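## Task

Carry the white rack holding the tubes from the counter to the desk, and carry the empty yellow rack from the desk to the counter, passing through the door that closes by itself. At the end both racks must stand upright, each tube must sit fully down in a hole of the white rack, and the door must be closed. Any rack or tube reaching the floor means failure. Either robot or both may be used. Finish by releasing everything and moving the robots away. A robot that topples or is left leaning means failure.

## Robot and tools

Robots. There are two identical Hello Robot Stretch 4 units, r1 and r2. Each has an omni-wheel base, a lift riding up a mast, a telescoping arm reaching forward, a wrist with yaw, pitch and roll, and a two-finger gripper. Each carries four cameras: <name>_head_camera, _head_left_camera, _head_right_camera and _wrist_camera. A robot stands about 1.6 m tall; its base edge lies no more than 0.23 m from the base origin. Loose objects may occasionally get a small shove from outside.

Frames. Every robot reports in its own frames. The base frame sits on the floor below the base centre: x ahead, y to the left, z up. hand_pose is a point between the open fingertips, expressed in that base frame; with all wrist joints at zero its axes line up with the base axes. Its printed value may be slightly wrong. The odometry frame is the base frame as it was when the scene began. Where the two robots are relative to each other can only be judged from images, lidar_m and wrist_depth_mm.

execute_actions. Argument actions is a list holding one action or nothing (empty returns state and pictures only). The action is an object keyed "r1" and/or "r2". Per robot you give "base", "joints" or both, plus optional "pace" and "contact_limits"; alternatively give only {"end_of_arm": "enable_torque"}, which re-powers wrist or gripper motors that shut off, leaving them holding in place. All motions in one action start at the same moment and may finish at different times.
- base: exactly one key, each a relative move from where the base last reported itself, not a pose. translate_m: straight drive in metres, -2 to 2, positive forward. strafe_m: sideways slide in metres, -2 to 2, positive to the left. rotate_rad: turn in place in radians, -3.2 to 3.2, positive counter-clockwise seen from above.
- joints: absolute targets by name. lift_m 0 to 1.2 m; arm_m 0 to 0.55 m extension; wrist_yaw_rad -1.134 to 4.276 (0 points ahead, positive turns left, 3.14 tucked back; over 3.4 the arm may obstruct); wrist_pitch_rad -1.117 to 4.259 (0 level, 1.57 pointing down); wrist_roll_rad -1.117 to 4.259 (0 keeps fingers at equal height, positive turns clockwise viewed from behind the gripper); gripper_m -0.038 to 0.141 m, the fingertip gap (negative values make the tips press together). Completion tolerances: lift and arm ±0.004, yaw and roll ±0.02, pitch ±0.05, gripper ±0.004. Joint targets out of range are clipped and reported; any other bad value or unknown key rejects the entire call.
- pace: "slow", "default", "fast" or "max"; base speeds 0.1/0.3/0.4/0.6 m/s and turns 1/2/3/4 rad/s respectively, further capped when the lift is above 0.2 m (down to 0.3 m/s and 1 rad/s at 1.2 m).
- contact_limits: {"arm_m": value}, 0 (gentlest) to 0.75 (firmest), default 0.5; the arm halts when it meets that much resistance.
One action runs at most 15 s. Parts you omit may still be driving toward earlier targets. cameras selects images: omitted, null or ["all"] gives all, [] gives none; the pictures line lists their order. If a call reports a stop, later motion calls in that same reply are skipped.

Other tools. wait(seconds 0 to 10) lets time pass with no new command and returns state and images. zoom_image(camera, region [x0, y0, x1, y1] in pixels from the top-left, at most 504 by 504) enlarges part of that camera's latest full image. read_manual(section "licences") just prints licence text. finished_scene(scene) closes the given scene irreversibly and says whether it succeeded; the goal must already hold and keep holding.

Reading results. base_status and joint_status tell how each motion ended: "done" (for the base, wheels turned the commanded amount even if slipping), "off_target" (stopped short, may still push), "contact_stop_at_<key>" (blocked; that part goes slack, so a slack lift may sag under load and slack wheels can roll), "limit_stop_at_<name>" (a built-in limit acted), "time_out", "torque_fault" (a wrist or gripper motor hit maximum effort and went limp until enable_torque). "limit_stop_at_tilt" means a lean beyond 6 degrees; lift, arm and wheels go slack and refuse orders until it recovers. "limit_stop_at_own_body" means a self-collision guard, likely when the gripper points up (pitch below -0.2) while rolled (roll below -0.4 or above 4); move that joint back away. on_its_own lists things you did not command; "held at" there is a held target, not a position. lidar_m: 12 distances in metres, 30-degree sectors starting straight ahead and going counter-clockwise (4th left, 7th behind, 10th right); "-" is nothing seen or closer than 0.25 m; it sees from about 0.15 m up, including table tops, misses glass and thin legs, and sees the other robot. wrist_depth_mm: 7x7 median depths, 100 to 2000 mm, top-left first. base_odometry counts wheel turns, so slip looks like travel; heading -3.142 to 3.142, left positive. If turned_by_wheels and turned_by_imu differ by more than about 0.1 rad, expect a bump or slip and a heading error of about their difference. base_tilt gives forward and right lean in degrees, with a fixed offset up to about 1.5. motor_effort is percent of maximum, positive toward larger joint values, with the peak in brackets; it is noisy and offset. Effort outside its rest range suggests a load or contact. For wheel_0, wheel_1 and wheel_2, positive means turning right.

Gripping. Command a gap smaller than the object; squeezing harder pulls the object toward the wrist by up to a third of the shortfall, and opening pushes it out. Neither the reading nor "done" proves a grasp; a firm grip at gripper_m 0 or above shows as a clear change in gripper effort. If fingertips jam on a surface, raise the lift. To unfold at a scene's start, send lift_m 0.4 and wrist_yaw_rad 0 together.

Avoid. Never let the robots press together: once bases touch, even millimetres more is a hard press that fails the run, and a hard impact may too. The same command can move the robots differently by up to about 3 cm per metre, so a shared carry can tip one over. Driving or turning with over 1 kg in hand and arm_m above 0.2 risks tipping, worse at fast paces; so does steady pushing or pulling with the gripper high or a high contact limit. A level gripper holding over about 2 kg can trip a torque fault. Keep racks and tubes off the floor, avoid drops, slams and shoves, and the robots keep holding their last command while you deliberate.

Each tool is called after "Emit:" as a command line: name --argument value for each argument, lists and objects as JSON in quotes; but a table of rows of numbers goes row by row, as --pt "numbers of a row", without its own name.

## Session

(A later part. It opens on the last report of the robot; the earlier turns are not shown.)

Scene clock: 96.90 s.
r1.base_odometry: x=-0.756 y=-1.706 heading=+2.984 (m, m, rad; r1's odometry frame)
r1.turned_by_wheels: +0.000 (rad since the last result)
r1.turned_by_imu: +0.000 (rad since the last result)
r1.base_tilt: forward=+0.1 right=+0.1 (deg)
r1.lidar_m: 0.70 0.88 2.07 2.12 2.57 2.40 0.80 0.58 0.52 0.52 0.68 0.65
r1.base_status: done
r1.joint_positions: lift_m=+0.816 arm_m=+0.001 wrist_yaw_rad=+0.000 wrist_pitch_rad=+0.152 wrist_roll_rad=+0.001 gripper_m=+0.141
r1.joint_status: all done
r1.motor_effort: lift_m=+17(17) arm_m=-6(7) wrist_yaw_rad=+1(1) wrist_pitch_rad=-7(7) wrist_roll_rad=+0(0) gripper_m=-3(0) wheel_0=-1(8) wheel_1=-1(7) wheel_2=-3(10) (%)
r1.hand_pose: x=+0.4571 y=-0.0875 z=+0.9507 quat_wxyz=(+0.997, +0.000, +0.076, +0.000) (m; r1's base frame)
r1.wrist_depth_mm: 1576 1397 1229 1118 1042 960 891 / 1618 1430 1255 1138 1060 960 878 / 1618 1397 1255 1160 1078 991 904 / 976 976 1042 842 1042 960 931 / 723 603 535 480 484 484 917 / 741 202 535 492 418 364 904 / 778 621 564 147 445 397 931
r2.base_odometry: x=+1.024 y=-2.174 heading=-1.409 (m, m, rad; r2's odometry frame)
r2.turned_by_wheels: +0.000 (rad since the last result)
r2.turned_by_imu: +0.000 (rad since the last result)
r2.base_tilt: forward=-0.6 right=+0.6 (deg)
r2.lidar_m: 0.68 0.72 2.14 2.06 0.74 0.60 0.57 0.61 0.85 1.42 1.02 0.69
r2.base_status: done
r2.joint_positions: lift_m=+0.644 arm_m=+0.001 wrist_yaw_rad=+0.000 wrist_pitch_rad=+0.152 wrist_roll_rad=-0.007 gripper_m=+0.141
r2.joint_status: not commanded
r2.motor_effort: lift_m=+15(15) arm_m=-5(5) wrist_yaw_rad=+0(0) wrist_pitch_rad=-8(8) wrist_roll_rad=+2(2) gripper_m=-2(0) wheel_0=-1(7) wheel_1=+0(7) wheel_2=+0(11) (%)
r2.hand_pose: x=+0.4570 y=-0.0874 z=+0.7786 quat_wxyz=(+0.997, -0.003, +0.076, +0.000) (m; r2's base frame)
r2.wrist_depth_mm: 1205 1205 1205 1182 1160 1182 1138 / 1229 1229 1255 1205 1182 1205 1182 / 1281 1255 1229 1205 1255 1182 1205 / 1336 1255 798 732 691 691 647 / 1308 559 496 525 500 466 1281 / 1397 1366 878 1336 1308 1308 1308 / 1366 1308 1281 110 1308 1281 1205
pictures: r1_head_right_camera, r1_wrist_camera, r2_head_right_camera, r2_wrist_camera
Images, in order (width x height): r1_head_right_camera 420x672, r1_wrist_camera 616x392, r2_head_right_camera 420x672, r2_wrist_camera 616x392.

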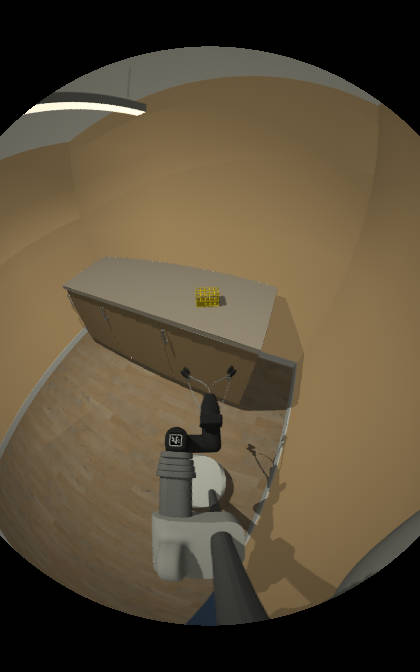

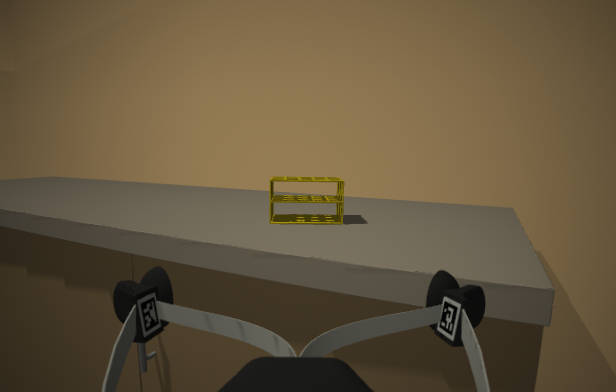

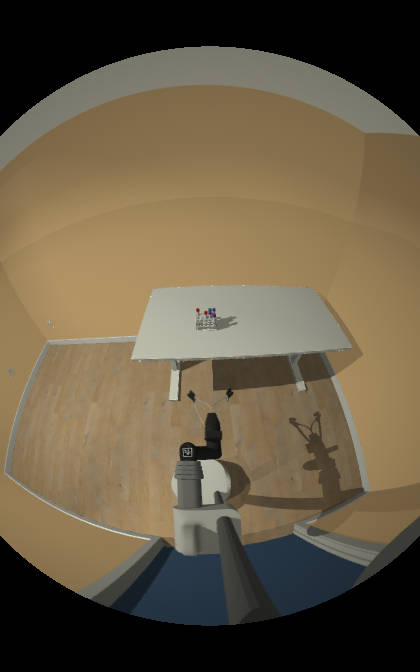

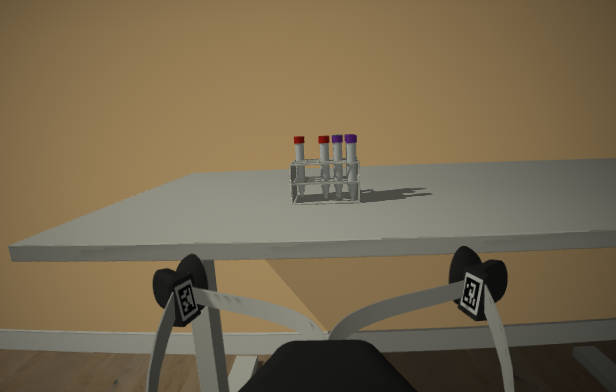

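Emit:
execute_actions --actions '[]'

Scene clock: 97.30 s.
r1.base_odometry: x=-0.756 y=-1.706 heading=+2.984 (m, m, rad; r1's odometry frame)
r1.turned_by_wheels: +0.000 (rad since the last result)
r1.turned_by_imu: +0.000 (rad since the last result)
r1.base_tilt: forward=+0.0 right=+0.1 (deg)
r1.lidar_m: 0.69 0.87 2.08 2.12 2.57 2.41 0.84 0.57 0.51 0.55 0.69 0.67
r1.base_status: done
r1.joint_positions: lift_m=+0.816 arm_m=+0.001 wrist_yaw_rad=+0.000 wrist_pitch_rad=+0.152 wrist_roll_rad=+0.001 gripper_m=+0.141
r1.joint_status: all done
r1.motor_effort: lift_m=+17(17) arm_m=-6(7) wrist_yaw_rad=+1(1) wrist_pitch_rad=-7(7) wrist_roll_rad=+0(0) gripper_m=-3(0) wheel_0=-1(8) wheel_1=-2(7) wheel_2=-2(10) (%)
r1.hand_pose: x=+0.4571 y=-0.0875 z=+0.9507 quat_wxyz=(+0.997, +0.000, +0.076, +0.000) (m; r1's base frame)
r1.wrist_depth_mm: 1576 1366 1255 1118 1042 946 878 / 1576 1430 1281 1138 1042 960 891 / 1618 1464 1281 1182 1060 960 904 / 960 991 1025 842 1025 960 904 / 707 597 535 484 484 488 917 / 741 202 535 492 418 364 917 / 768 621 564 147 449 394 946
r2.base_odometry: x=+1.024 y=-2.174 heading=-1.409 (m, m, rad; r2's odometry frame)
r2.turned_by_wheels: +0.000 (rad since the last result)
r2.turned_by_imu: +0.000 (rad since the last result)
r2.base_tilt: forward=-0.7 right=+0.6 (deg)
r2.lidar_m: 0.69 0.72 2.15 2.04 0.73 0.62 0.59 0.62 0.84 1.41 0.96 0.73
r2.base_status: done
r2.joint_positions: lift_m=+0.644 arm_m=+0.001 wrist_yaw_rad=+0.000 wrist_pitch_rad=+0.152 wrist_roll_rad=-0.007 gripper_m=+0.141
r2.joint_status: not commanded
r2.motor_effort: lift_m=+15(15) arm_m=-5(5) wrist_yaw_rad=+0(0) wrist_pitch_rad=-8(8) wrist_roll_rad=+3(2) gripper_m=+0(0) wheel_0=-1(7) wheel_1=+0(7) wheel_2=+0(11) (%)
r2.hand_pose: x=+0.4570 y=-0.0874 z=+0.7786 quat_wxyz=(+0.997, -0.003, +0.076, +0.000) (m; r2's base frame)
r2.wrist_depth_mm: 1182 1182 1205 1182 1182 1138 1138 / 1229 1205 1255 1205 1205 1160 1182 / 1255 1229 1229 1229 1229 1205 1205 / 1336 1281 788 723 707 683 654 / 1308 554 492 521 500 469 1255 / 1397 1336 891 1336 1308 1336 1308 / 1397 1336 1308 110 1336 1229 1255
pictures: r1_head_camera, r1_head_left_camera, r1_head_right_camera, r1_wrist_camera, r2_head_camera, r2_head_left_camera, r2_head_right_camera, r2_wrist_camera
Images, in order (width x height): r1_head_camera 420x560, r1_head_left_camera 420x672, r1_head_right_camera 420x672, r1_wrist_camera 616x392, r2_head_camera 420x560, r2_head_left_camera 420x672, r2_head_right_camera 420x672, r2_wrist_camera 616x392.

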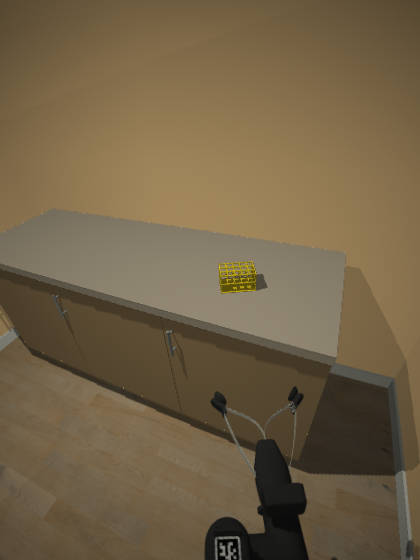

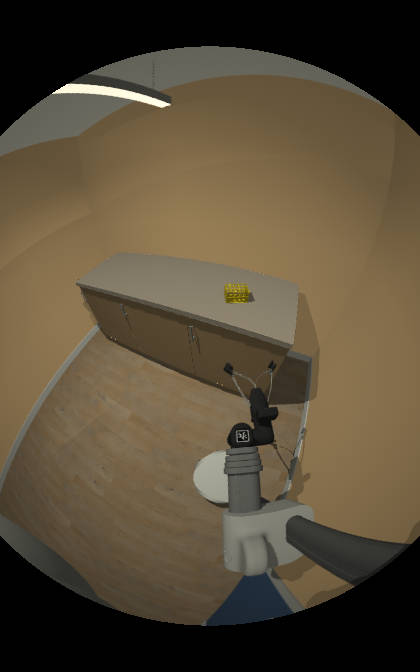

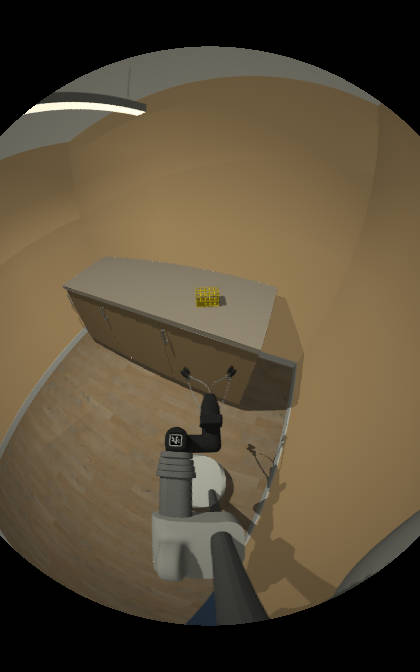

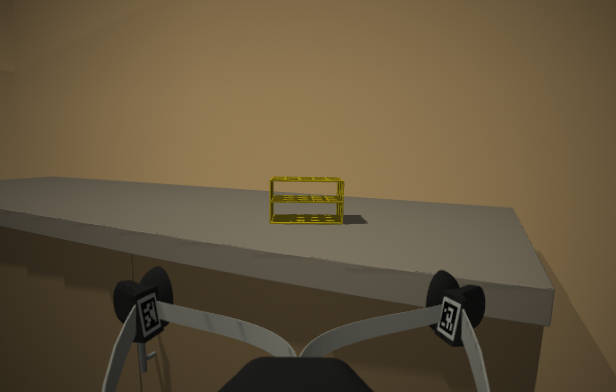

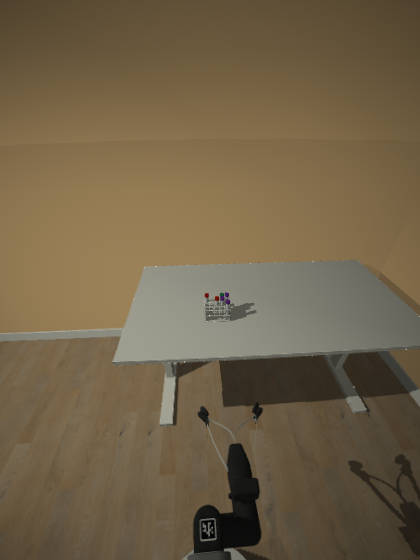

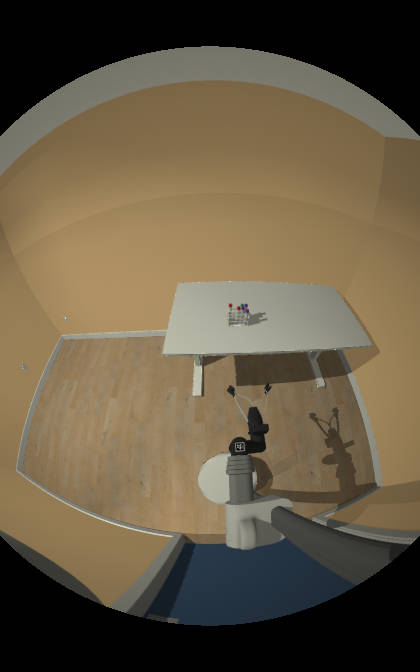

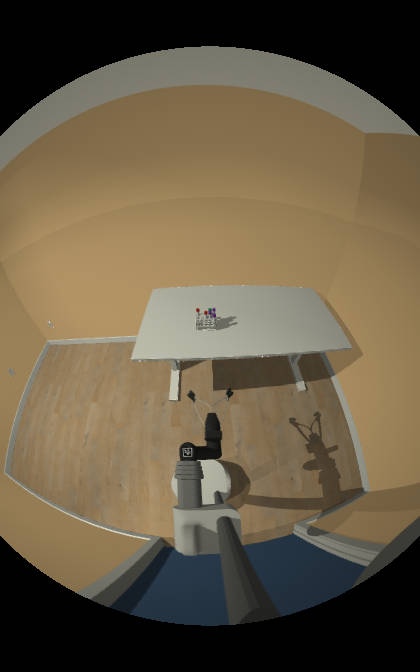

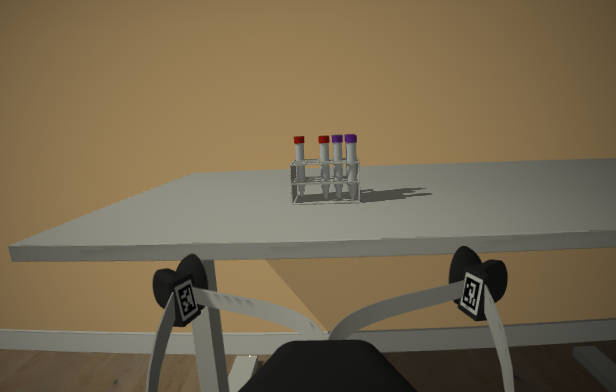

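Emit:
zoom_image --camera "r2_wrist_camera" --region '[270, 110, 400, 220]'

Emit:
zoom_image --camera "r2_head_camera" --region '[185, 275, 265, 335]'

Region (270, 110, 400, 220) of r2_wrist_camera's 616x392 image, scaled by 3.877; it fills the top 426 rows of this view, and the rest is white.

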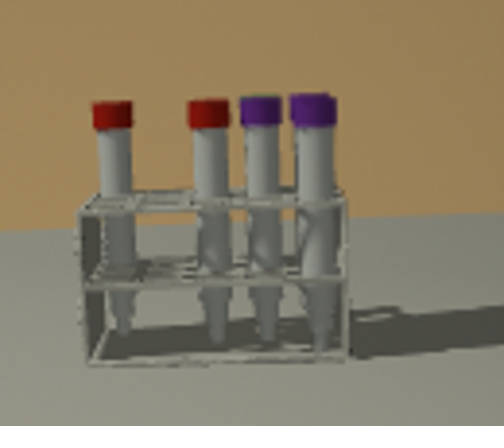

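Region (185, 275, 265, 335) of r2_head_camera's 420x560 image, scaled by 6.300, with more detail than that image has; it fills the top 378 rows of this view, and the rest is white.

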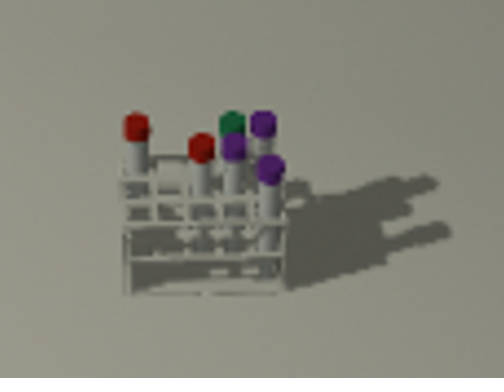

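All seated. Finishing scene 1.

Emit:
finished_scene --scene 1

The scene is finished: the task was done.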